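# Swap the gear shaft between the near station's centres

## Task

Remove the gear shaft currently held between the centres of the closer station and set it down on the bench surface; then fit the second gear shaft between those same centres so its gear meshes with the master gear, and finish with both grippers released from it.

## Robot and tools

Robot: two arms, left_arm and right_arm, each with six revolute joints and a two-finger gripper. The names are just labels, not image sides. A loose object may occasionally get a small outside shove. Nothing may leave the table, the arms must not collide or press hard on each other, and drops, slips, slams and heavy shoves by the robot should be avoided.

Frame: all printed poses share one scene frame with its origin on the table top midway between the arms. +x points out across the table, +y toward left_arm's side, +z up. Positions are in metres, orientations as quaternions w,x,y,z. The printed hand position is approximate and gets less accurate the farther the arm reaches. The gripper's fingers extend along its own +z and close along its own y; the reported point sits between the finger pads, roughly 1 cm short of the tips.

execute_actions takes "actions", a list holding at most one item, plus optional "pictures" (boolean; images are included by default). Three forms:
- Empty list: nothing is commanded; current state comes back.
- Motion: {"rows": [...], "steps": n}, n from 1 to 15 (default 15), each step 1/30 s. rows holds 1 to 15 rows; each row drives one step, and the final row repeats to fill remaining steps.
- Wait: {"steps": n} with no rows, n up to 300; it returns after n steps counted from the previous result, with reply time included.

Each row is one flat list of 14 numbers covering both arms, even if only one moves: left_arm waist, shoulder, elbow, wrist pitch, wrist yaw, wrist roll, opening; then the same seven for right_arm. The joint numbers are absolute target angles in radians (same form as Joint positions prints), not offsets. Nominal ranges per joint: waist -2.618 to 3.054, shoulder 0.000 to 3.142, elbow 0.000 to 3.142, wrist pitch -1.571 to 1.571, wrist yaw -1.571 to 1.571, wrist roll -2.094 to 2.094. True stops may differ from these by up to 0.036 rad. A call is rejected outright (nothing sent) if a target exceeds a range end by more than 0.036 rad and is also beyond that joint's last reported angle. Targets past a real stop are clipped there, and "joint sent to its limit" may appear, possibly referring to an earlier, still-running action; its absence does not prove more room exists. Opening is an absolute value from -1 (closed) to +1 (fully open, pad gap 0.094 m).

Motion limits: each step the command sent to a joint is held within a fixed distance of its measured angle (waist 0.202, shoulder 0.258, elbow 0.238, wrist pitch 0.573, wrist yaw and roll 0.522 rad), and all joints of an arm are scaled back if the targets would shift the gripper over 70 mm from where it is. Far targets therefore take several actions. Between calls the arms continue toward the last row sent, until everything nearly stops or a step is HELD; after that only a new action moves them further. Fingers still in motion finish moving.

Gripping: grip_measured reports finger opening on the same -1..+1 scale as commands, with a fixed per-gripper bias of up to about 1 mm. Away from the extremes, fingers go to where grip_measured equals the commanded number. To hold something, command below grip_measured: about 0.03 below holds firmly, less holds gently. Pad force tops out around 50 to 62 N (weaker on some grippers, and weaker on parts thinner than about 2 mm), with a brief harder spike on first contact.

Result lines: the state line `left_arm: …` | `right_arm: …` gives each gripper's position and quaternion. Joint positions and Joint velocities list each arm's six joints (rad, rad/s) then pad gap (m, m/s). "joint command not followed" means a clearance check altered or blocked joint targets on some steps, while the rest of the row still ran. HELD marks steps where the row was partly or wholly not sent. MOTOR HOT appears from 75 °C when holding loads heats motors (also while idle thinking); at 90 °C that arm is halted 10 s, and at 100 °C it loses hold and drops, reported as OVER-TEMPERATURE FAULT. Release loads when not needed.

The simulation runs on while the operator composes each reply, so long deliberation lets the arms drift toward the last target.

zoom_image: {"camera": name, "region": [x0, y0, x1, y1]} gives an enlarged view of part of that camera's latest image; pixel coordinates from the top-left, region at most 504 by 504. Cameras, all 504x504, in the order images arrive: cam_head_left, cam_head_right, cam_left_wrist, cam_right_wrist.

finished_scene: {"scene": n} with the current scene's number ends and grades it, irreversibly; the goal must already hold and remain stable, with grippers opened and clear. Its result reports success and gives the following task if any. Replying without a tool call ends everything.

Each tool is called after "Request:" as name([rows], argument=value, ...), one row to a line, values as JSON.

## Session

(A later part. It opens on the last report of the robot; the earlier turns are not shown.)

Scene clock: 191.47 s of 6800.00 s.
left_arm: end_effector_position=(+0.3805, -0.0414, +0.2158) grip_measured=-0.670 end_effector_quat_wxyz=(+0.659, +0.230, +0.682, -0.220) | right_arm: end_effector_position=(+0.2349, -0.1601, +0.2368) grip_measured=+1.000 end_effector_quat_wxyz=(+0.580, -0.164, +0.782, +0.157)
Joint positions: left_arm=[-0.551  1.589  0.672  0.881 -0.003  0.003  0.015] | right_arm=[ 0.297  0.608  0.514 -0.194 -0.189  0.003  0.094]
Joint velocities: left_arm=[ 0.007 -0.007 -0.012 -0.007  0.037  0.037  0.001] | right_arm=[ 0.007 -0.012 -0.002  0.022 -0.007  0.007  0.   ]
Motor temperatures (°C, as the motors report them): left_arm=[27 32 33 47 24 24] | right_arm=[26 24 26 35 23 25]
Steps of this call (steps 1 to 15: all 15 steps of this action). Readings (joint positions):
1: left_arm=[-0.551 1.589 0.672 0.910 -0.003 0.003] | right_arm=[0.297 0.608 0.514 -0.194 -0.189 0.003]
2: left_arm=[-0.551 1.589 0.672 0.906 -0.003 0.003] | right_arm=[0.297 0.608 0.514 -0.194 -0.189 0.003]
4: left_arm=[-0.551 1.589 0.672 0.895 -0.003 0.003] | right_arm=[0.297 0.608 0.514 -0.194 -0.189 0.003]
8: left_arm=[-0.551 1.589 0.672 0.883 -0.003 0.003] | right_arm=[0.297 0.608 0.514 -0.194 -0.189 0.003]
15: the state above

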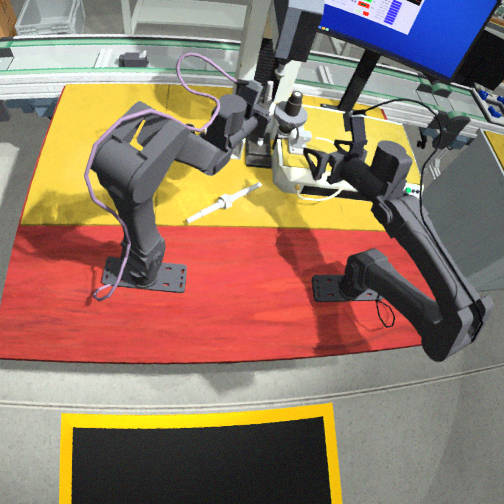

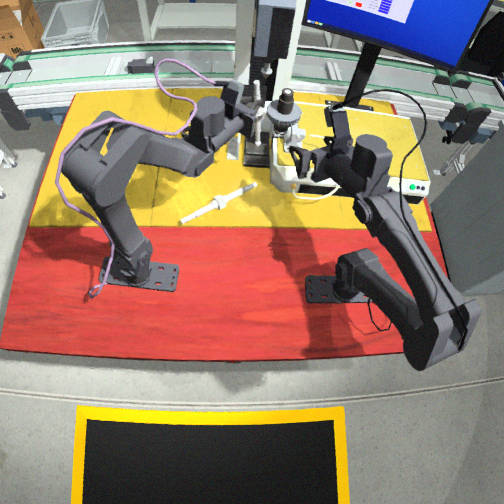

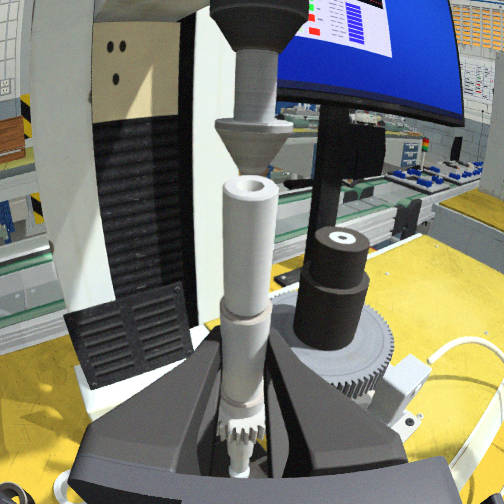

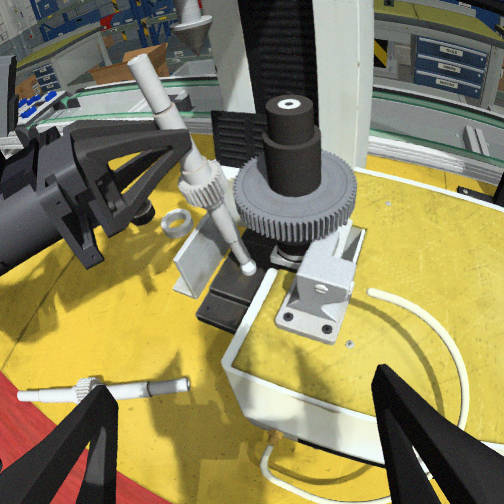

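Seat, then tilt forward with downward pressure.

Request:
execute_actions([
  {"rows":[[-0.553,1.61,0.70,0.86,0,0,-0.72,0.3,0.6,0.5,-0.2,-0.2,0,1]]},
], pictures=false)

Request:
execute_actions([
  {"rows":[[-0.553,1.66,0.76,0.79,0,0,-0.72,0.3,0.6,0.5,-0.2,-0.2,0,1]]},
])

Request:
zoom_image(camera="cam_right_wrist", region=[130,0,330,310])

Scene clock: 195.53 s of 6800.00 s.
left_arm: end_effector_position=(+0.3812, -0.0419, +0.2102) grip_measured=-0.670 end_effector_quat_wxyz=(+0.653, +0.232, +0.687, -0.218) | right_arm: end_effector_position=(+0.2349, -0.1601, +0.2368) grip_measured=+1.000 end_effector_quat_wxyz=(+0.580, -0.164, +0.782, +0.157)
Joint positions: left_arm=[-0.551  1.597  0.673  0.872 -0.003  0.003  0.015] | right_arm=[ 0.297  0.608  0.514 -0.194 -0.189  0.003  0.094]
Joint velocities: left_arm=[-0.007  0.007 -0.002 -0.022  0.037  0.037  0.001] | right_arm=[-0.002  0.012 -0.007  0.022 -0.007 -0.022  0.   ]
Motor temperatures (°C, as the motors report them): left_arm=[27 32 33 48 24 24] | right_arm=[26 24 26 35 23 25]
Steps of this call (steps 1 to 15: the robot went on to your last target; steps 16 to 90: nothing new was sent; then 0.57 s passed at rest; steps 91 to 105: all 15 steps of this action). Readings (joint positions):
91: left_arm=[-0.551 1.591 0.672 0.874 -0.003 0.003] | right_arm=[0.297 0.608 0.514 -0.194 -0.189 0.003]
92: left_arm=[-0.551 1.594 0.672 0.870 -0.003 0.003] | right_arm=[0.297 0.608 0.514 -0.194 -0.189 0.003]
94: left_arm=[-0.551 1.597 0.673 0.872 -0.003 0.003] | right_arm=[0.297 0.608 0.514 -0.194 -0.189 0.003]
98: left_arm=[-0.551 1.597 0.673 0.872 -0.003 0.003] | right_arm=[0.297 0.608 0.514 -0.194 -0.189 0.003]
105: the state above

Scene clock: 196.03 s of 6800.00 s.
left_arm: end_effector_position=(+0.3926, -0.0505, +0.2110) grip_measured=-0.670 end_effector_quat_wxyz=(+0.649, +0.233, +0.691, -0.217) | right_arm: end_effector_position=(+0.2349, -0.1601, +0.2368) grip_measured=+1.000 end_effector_quat_wxyz=(+0.580, -0.164, +0.782, +0.157)
Joint positions: left_arm=[-0.551  1.64   0.736  0.842 -0.003  0.003  0.015] | right_arm=[ 0.297  0.608  0.514 -0.194 -0.189  0.003  0.094]
Joint velocities: left_arm=[ 0.002 -0.002  0.012  0.051 -0.007 -0.007 -0.   ] | right_arm=[ 0.002 -0.037  0.002 -0.051 -0.037 -0.007  0.   ]
Motor temperatures (°C, as the motors report them): left_arm=[27 32 33 47 24 24] | right_arm=[26 24 26 35 23 25]
Steps of this call (steps 1 to 15: all 15 steps of this action). Readings (joint positions):
1: left_arm=[-0.551 1.604 0.682 0.867 -0.003 0.003] | right_arm=[0.297 0.608 0.514 -0.194 -0.189 0.003]
2: left_arm=[-0.551 1.617 0.701 0.859 -0.003 0.003] | right_arm=[0.297 0.608 0.514 -0.194 -0.189 0.003]
4: left_arm=[-0.551 1.637 0.729 0.848 -0.003 0.003] | right_arm=[0.297 0.608 0.514 -0.194 -0.189 0.003]
8: left_arm=[-0.551 1.640 0.736 0.842 -0.003 0.003] | right_arm=[0.297 0.608 0.514 -0.194 -0.189 0.003]
15: the state above

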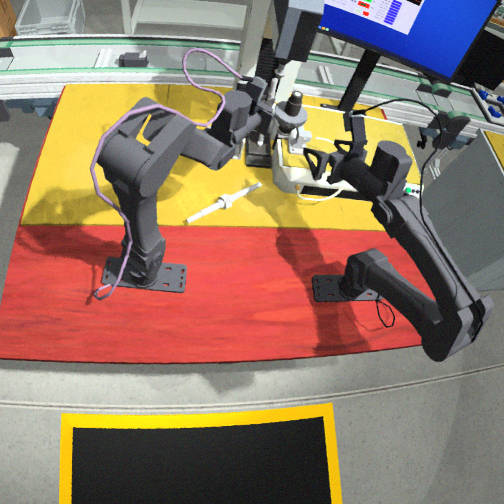

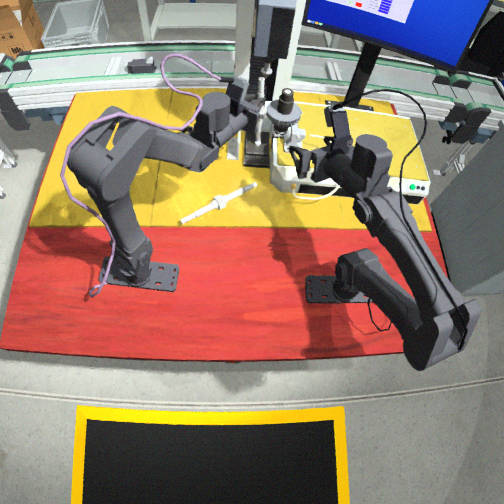

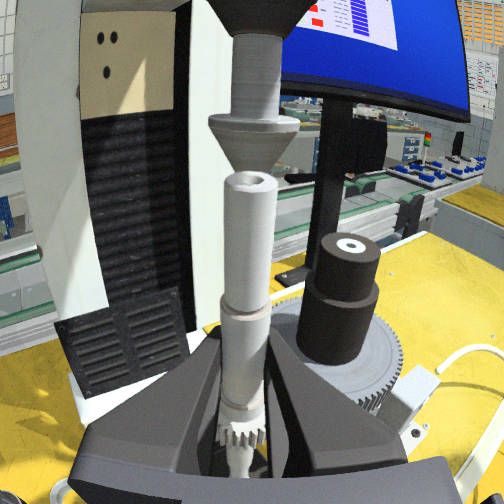

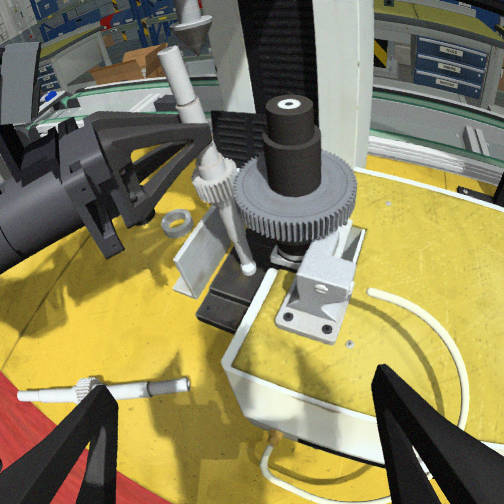

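Region (130, 0, 330, 310) of cam_right_wrist's 504x504 image, scaled by 1.626, with more detail than that image has; it fills the left 325 columns of this view, and the rest is white.

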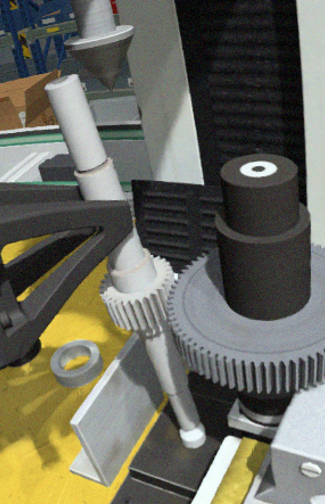

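Request:
execute_actions([
  {"rows":[[-0.558,1.72,0.83,0.79,0,0,-0.76,0.3,0.6,0.5,-0.2,-0.2,0,1]]},
])

Scene clock: 198.13 s of 6800.00 s.
left_arm: end_effector_position=(+0.3988, -0.0542, +0.2115) grip_measured=-0.670 end_effector_quat_wxyz=(+0.650, +0.231, +0.691, -0.216) | right_arm: end_effector_position=(+0.2349, -0.1601, +0.2368) grip_measured=+1.000 end_effector_quat_wxyz=(+0.580, -0.164, +0.782, +0.157)
Joint positions: left_arm=[-0.551  1.665  0.766  0.836 -0.007  0.002  0.015] | right_arm=[ 0.297  0.608  0.514 -0.194 -0.189  0.003  0.094]
Joint velocities: left_arm=[ 0.007  0.017  0.002 -0.066 -0.037 -0.007  0.   ] | right_arm=[-0.007  0.002 -0.012 -0.007 -0.037  0.007  0.   ]
Motor temperatures (°C, as the motors report them): left_arm=[27 32 33 46 24 24] | right_arm=[26 24 26 35 23 25]
Steps of this call (steps 1 to 15: the robot went on to your last target; steps 16 to 48: nothing new was sent; steps 49 to 63: all 15 steps of this action). Readings (joint positions):
49: left_arm=[-0.551 1.647 0.745 0.839 -0.004 0.003] | right_arm=[0.297 0.608 0.514 -0.194 -0.189 0.003]
50: left_arm=[-0.551 1.660 0.760 0.836 -0.005 0.002] | right_arm=[0.297 0.608 0.514 -0.194 -0.189 0.003]
52: left_arm=[-0.551 1.665 0.766 0.836 -0.007 0.002] | right_arm=[0.297 0.608 0.514 -0.194 -0.189 0.003]
56: left_arm=[-0.551 1.665 0.766 0.836 -0.007 0.002] | right_arm=[0.297 0.608 0.514 -0.194 -0.189 0.003]
63: the state above

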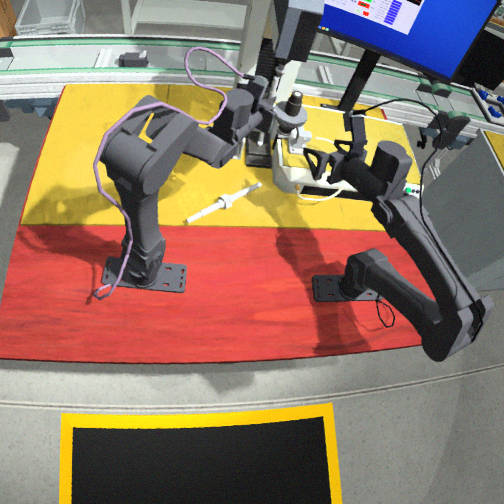

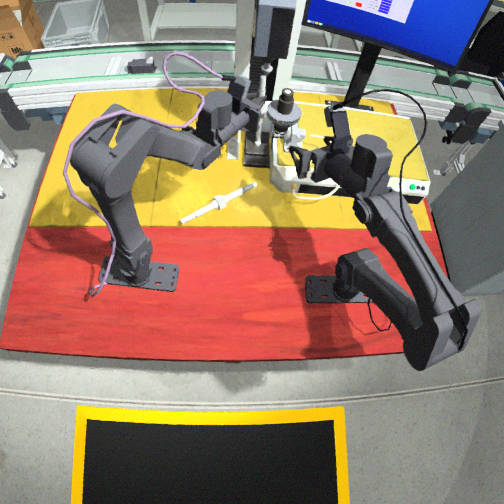

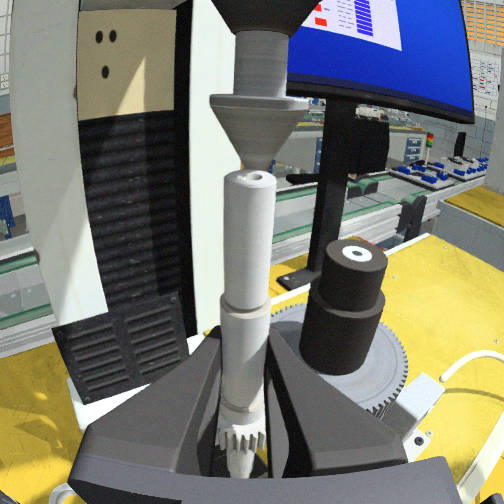

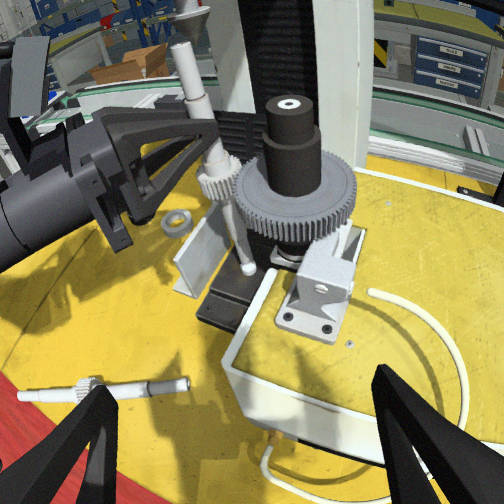

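Camming up. More, biased right.

Request:
execute_actions([
  {"rows":[[-0.575,1.745,0.86,0.79,0.05,0.01,-0.76,0.3,0.6,0.5,-0.2,-0.2,0,1]]},
])

Scene clock: 201.70 s of 6800.00 s.
left_arm: end_effector_position=(+0.4122, -0.0659, +0.2116) grip_measured=-0.670 end_effector_quat_wxyz=(+0.650, +0.232, +0.691, -0.215) | right_arm: end_effector_position=(+0.2349, -0.1601, +0.2368) grip_measured=+1.000 end_effector_quat_wxyz=(+0.580, -0.164, +0.782, +0.157)
Joint positions: left_arm=[-0.554  1.726  0.837  0.827 -0.011  0.005  0.015] | right_arm=[ 0.297  0.608  0.514 -0.194 -0.189  0.003  0.094]
Joint velocities: left_arm=[-0.012  0.002 -0.007 -0.066  0.051 -0.051  0.001] | right_arm=[-0.002 -0.002  0.007  0.022  0.007 -0.007  0.   ]
Motor temperatures (°C, as the motors report them): left_arm=[27 31 34 45 24 24] | right_arm=[26 24 26 35 23 25]
Steps of this call (steps 1 to 15: the robot went on to your last target; steps 16 to 90: nothing new was sent; then 0.07 s passed at rest; steps 91 to 105: all 15 steps of this action). Readings (joint positions):
91: left_arm=[-0.552 1.667 0.768 0.836 -0.007 0.002] | right_arm=[0.297 0.608 0.514 -0.194 -0.189 0.003]
92: left_arm=[-0.552 1.670 0.773 0.835 -0.007 0.002] | right_arm=[0.297 0.608 0.514 -0.194 -0.189 0.003]
94: left_arm=[-0.552 1.685 0.791 0.831 -0.008 0.002] | right_arm=[0.297 0.608 0.514 -0.194 -0.189 0.003]
98: left_arm=[-0.554 1.711 0.820 0.828 -0.010 0.005] | right_arm=[0.297 0.608 0.514 -0.194 -0.189 0.003]
105: the state above

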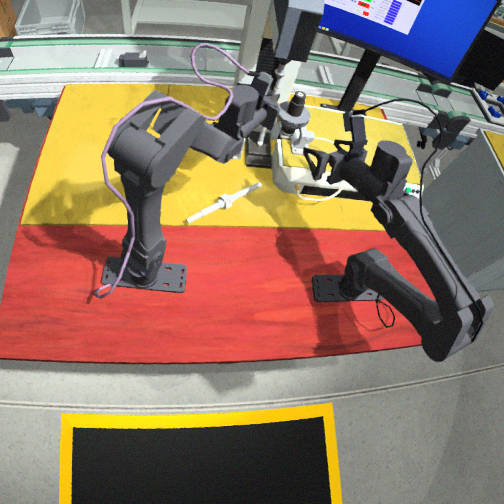

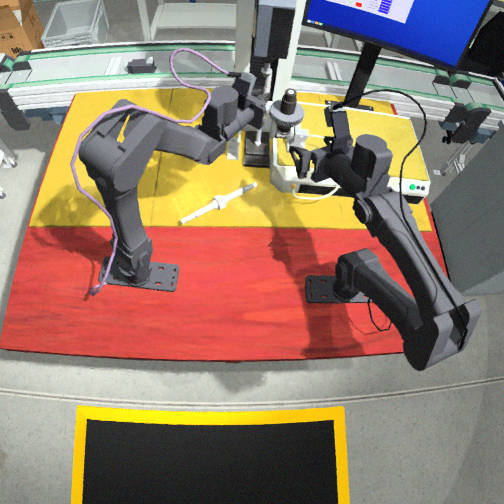

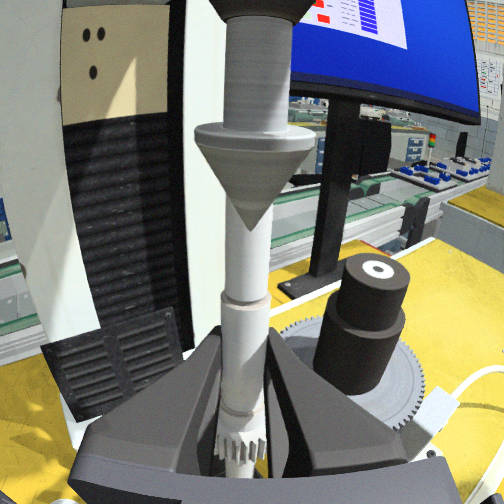

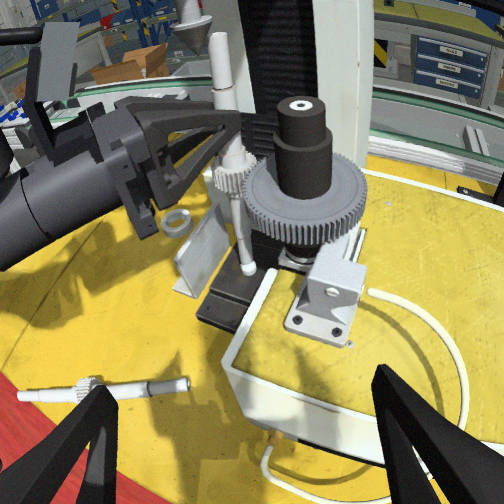

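Request:
execute_actions([
  {"rows":[[-0.57,1.655,0.75,0.80,0.03,0.01,-0.76,0.3,0.6,0.5,-0.2,-0.2,0,1],[-0.57,1.655,0.75,0.80,0.03,0.01,-0.76,0.3,0.6,0.5,-0.2,-0.2,0,1],[-0.57,1.655,0.75,0.80,0.03,0.01,-0.76,0.3,0.6,0.5,-0.2,-0.2,0,1],[-0.57,1.675,0.78,0.80,0.03,0.01,-0.76,0.3,0.6,0.5,-0.2,-0.2,0,1]]},
])

Scene clock: 205.67 s of 6800.00 s.
left_arm: end_effector_position=(+0.4079, -0.0623, +0.2116) grip_measured=-0.670 end_effector_quat_wxyz=(+0.650, +0.232, +0.691, -0.214) | right_arm: end_effector_position=(+0.2349, -0.1601, +0.2368) grip_measured=+1.000 end_effector_quat_wxyz=(+0.580, -0.164, +0.782, +0.157)
Joint positions: left_arm=[-0.554  1.706  0.815  0.827 -0.012  0.005  0.015] | right_arm=[ 0.297  0.608  0.514 -0.194 -0.189  0.003  0.094]
Joint velocities: left_arm=[-0.002 -0.007 -0.007 -0.037 -0.007  0.007 -0.   ] | right_arm=[ 0.007 -0.007  0.022 -0.037 -0.051  0.051  0.   ]
Motor temperatures (°C, as the motors report them): left_arm=[27 31 33 44 24 24] | right_arm=[26 24 26 35 23 25]
Steps of this call (steps 1 to 15: the robot went on to your last target; steps 16 to 90: nothing new was sent; then 0.47 s passed at rest; steps 91 to 105: all 15 steps of this action). Readings (joint positions):
91: left_arm=[-0.554 1.719 0.829 0.828 -0.012 0.005] | right_arm=[0.297 0.608 0.514 -0.194 -0.189 0.003]
92: left_arm=[-0.554 1.710 0.821 0.827 -0.012 0.005] | right_arm=[0.297 0.608 0.514 -0.194 -0.189 0.003]
94: left_arm=[-0.554 1.706 0.815 0.827 -0.012 0.005] | right_arm=[0.297 0.608 0.514 -0.194 -0.189 0.003]
98: left_arm=[-0.554 1.706 0.815 0.827 -0.012 0.005] | right_arm=[0.297 0.608 0.514 -0.194 -0.189 0.003]
105: the state above

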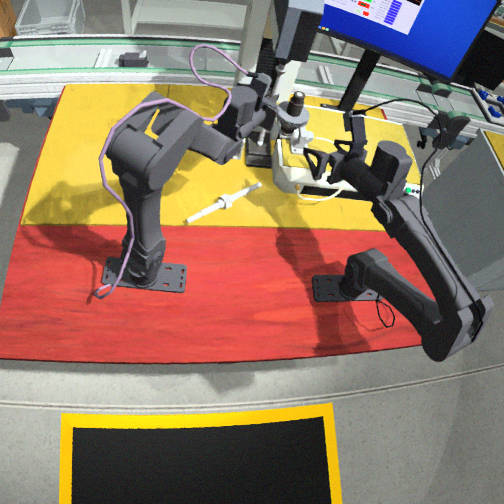

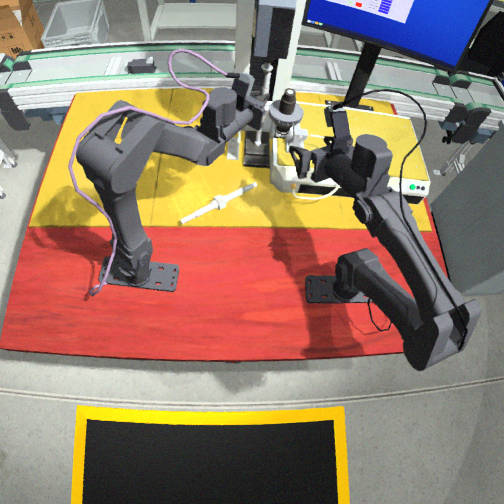

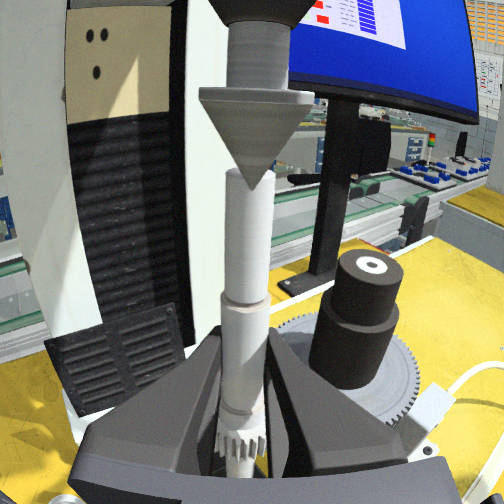

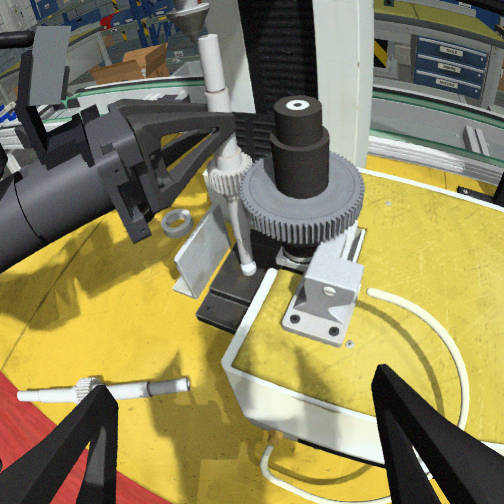

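Request:
execute_actions([
  {"rows":[[-0.57,1.63,0.73,0.80,0.03,0.01,-0.76,0.3,0.6,0.5,-0.2,-0.2,0,1],[-0.57,1.63,0.73,0.80,0.03,0.01,-0.76,0.3,0.6,0.5,-0.2,-0.2,0,1],[-0.57,1.665,0.77,0.80,0.03,0.01,-0.76,0.3,0.6,0.5,-0.2,-0.2,0,1]]},
])

Scene clock: 209.03 s of 6800.00 s.
left_arm: end_effector_position=(+0.4027, -0.0588, +0.2118) grip_measured=-0.670 end_effector_quat_wxyz=(+0.649, +0.233, +0.692, -0.215) | right_arm: end_effector_position=(+0.2349, -0.1601, +0.2368) grip_measured=+1.000 end_effector_quat_wxyz=(+0.580, -0.164, +0.782, +0.157)
Joint positions: left_arm=[-0.554  1.683  0.791  0.826 -0.01   0.005  0.015] | right_arm=[ 0.297  0.608  0.514 -0.194 -0.189  0.003  0.094]
Joint velocities: left_arm=[ 0.002  0.007 -0.012 -0.095 -0.022 -0.007 -0.   ] | right_arm=[-0.017  0.012 -0.017 -0.007 -0.022 -0.022  0.   ]
Motor temperatures (°C, as the motors report them): left_arm=[27 32 33 44 24 24] | right_arm=[26 24 26 35 23 25]
Steps of this call (steps 1 to 15: the robot went on to your last target; steps 16 to 86: nothing new was sent; steps 87 to 101: all 15 steps of this action). Readings (joint positions):
87: left_arm=[-0.554 1.703 0.813 0.827 -0.012 0.005] | right_arm=[0.297 0.608 0.514 -0.194 -0.189 0.003]
88: left_arm=[-0.554 1.698 0.807 0.827 -0.012 0.005] | right_arm=[0.297 0.608 0.514 -0.194 -0.189 0.003]
90: left_arm=[-0.554 1.683 0.791 0.826 -0.010 0.005] | right_arm=[0.297 0.608 0.514 -0.194 -0.189 0.003]
94: left_arm=[-0.554 1.683 0.791 0.826 -0.010 0.005] | right_arm=[0.297 0.608 0.514 -0.194 -0.189 0.003]
101: the state above

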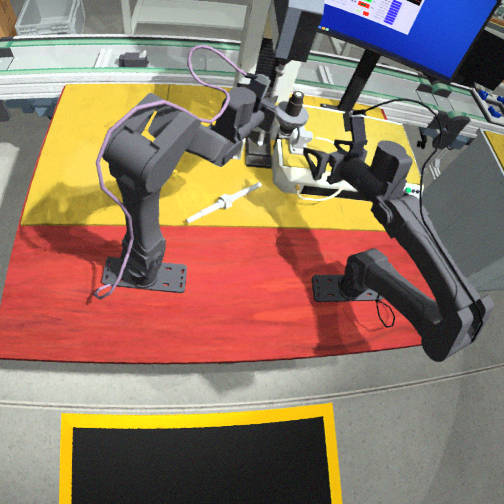

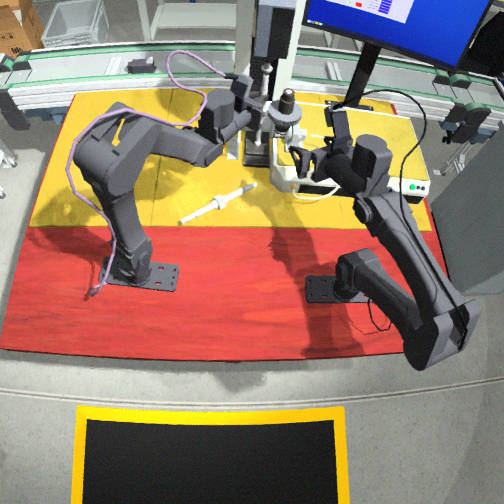

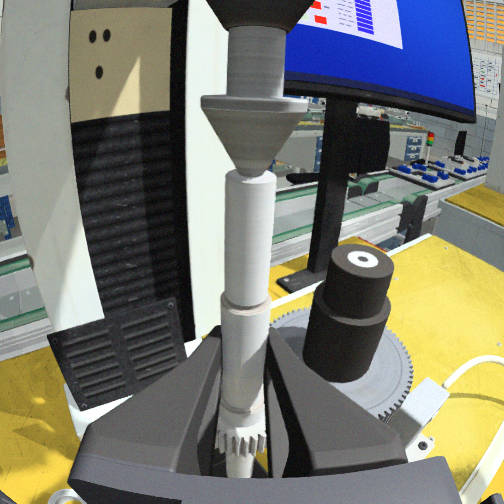

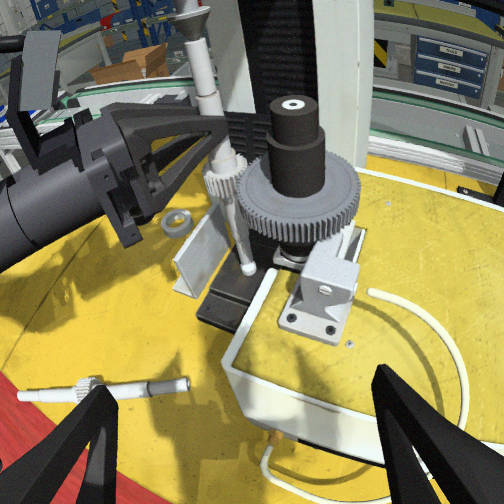

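Request:
execute_actions([
  {"rows":[[-0.554,1.68,0.8,0.84,0,0,-0.2,0.3,0.6,0.5,-0.2,-0.2,0,1]],"steps":10},
], pictures=false)

Request:
execute_actions([
  {"rows":[[-0.554,1.45,0.6,0.84,0,0,0.3,0.3,0.6,0.5,-0.2,-0.2,0,1]]},
])

Request:
zoom_image(camera="cam_left_wrist", region=[190,280,340,430])

Request:
zoom_image(camera="cam_right_wrist", region=[190,140,290,240])

Scene clock: 214.13 s of 6800.00 s.
left_arm: end_effector_position=(+0.4029, -0.0588, +0.2135) grip_measured=-0.202 end_effector_quat_wxyz=(+0.652, +0.232, +0.689, -0.215) | right_arm: end_effector_position=(+0.2349, -0.1601, +0.2368) grip_measured=+1.000 end_effector_quat_wxyz=(+0.580, -0.164, +0.782, +0.157)
Joint positions: left_arm=[-0.554  1.683  0.791  0.833 -0.009  0.005  0.037] | right_arm=[ 0.297  0.608  0.514 -0.194 -0.189  0.003  0.094]
Joint velocities: left_arm=[-0.007 -0.007  0.002  0.007 -0.007  0.007 -0.001] | right_arm=[-0.007 -0.007  0.002  0.037  0.066 -0.095  0.   ]
Motor temperatures (°C, as the motors report them): left_arm=[27 33 32 43 24 24] | right_arm=[26 24 26 36 23 25]
Steps of this call (steps 1 to 15: the robot went on to your last target; steps 16 to 90: nothing new was sent; then 1.77 s passed at rest; steps 91 to 100: all 10 steps of this action). Readings (joint positions):
91: left_arm=[-0.554 1.683 0.791 0.828 -0.010 0.005] | right_arm=[0.297 0.608 0.514 -0.194 -0.189 0.003]
92: left_arm=[-0.554 1.683 0.791 0.829 -0.009 0.005] | right_arm=[0.297 0.608 0.514 -0.194 -0.189 0.003]
94: left_arm=[-0.554 1.683 0.791 0.831 -0.009 0.005] | right_arm=[0.297 0.608 0.514 -0.194 -0.189 0.003]
98: left_arm=[-0.554 1.683 0.791 0.833 -0.009 0.005] | right_arm=[0.297 0.608 0.514 -0.194 -0.189 0.003]
100: the state above

Scene clock: 214.63 s of 6800.00 s.
left_arm: end_effector_position=(+0.3615, -0.0272, +0.2416) grip_measured=+0.298 end_effector_quat_wxyz=(+0.675, +0.224, +0.666, -0.224) | right_arm: end_effector_position=(+0.2349, -0.1601, +0.2368) grip_measured=+1.000 end_effector_quat_wxyz=(+0.580, -0.164, +0.782, +0.157)
Joint positions: left_arm=[-0.554  1.454  0.615  0.852 -0.009  0.005  0.061] | right_arm=[ 0.297  0.608  0.514 -0.194 -0.189  0.003  0.094]
Joint velocities: left_arm=[ 0.002  0.002  0.012  0.007 -0.037  0.022 -0.   ] | right_arm=[-0.002  0.007 -0.012 -0.007 -0.007  0.022  0.   ]
Motor temperatures (°C, as the motors report them): left_arm=[27 32 32 43 24 24] | right_arm=[26 24 26 36 23 25]
Steps of this call (steps 1 to 15: all 15 steps of this action). Readings (joint positions):
1: left_arm=[-0.554 1.655 0.765 0.833 -0.009 0.005] | right_arm=[0.297 0.608 0.514 -0.194 -0.189 0.003]
2: left_arm=[-0.554 1.597 0.705 0.831 -0.009 0.005] | right_arm=[0.297 0.608 0.514 -0.194 -0.189 0.003]
4: left_arm=[-0.554 1.494 0.625 0.831 -0.009 0.005] | right_arm=[0.297 0.608 0.514 -0.194 -0.189 0.003]
8: left_arm=[-0.554 1.454 0.615 0.852 -0.009 0.005] | right_arm=[0.297 0.608 0.514 -0.194 -0.189 0.003]
15: the state above

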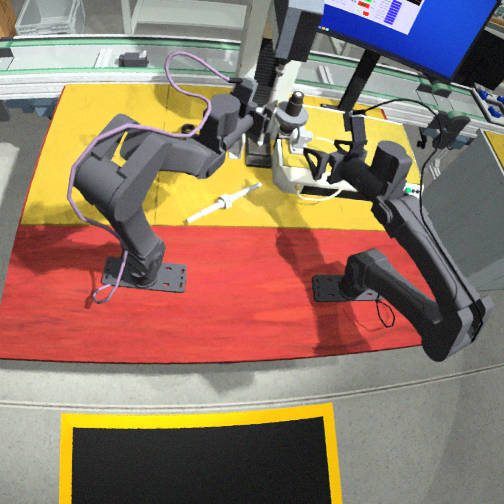

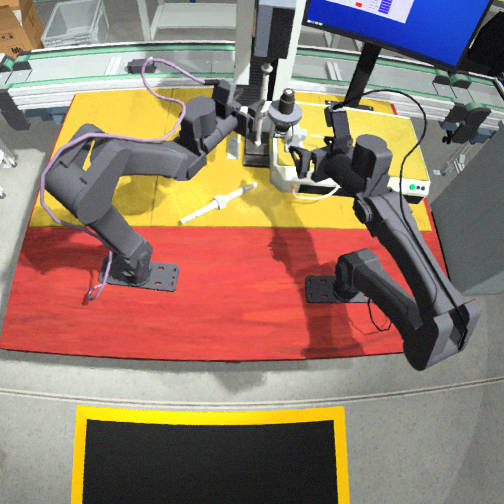

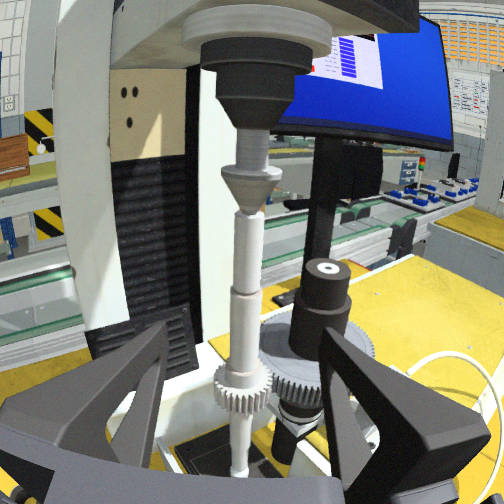

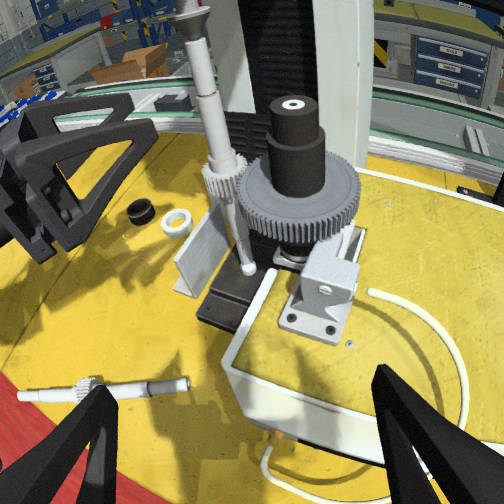

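Region (190, 280, 340, 430) of cam_left_wrist's 504x504 image, scaled by 3.360, with more detail than that image has.

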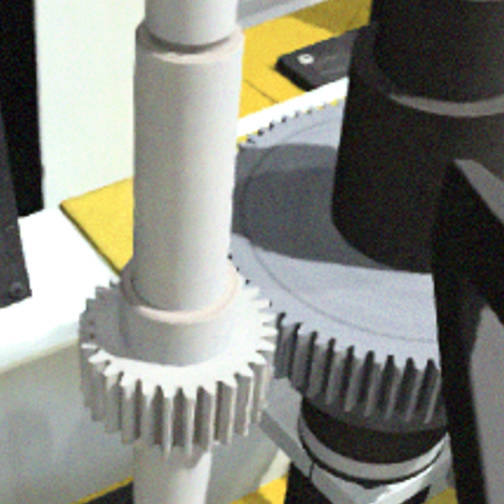

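Region (190, 140, 290, 240) of cam_right_wrist's 504x504 image, scaled by 5.040, with more detail than that image has.

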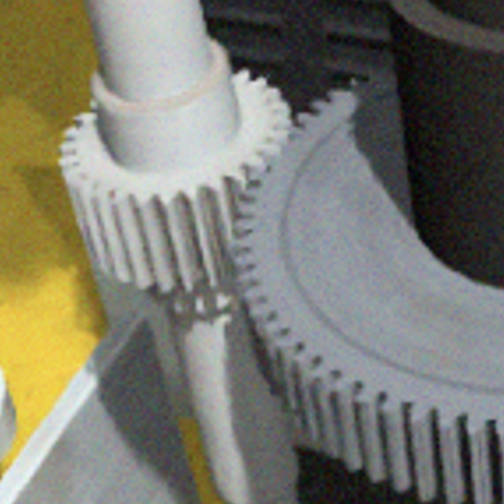

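Request:
finished_scene(scene=1)

The scene is finished: the task was done.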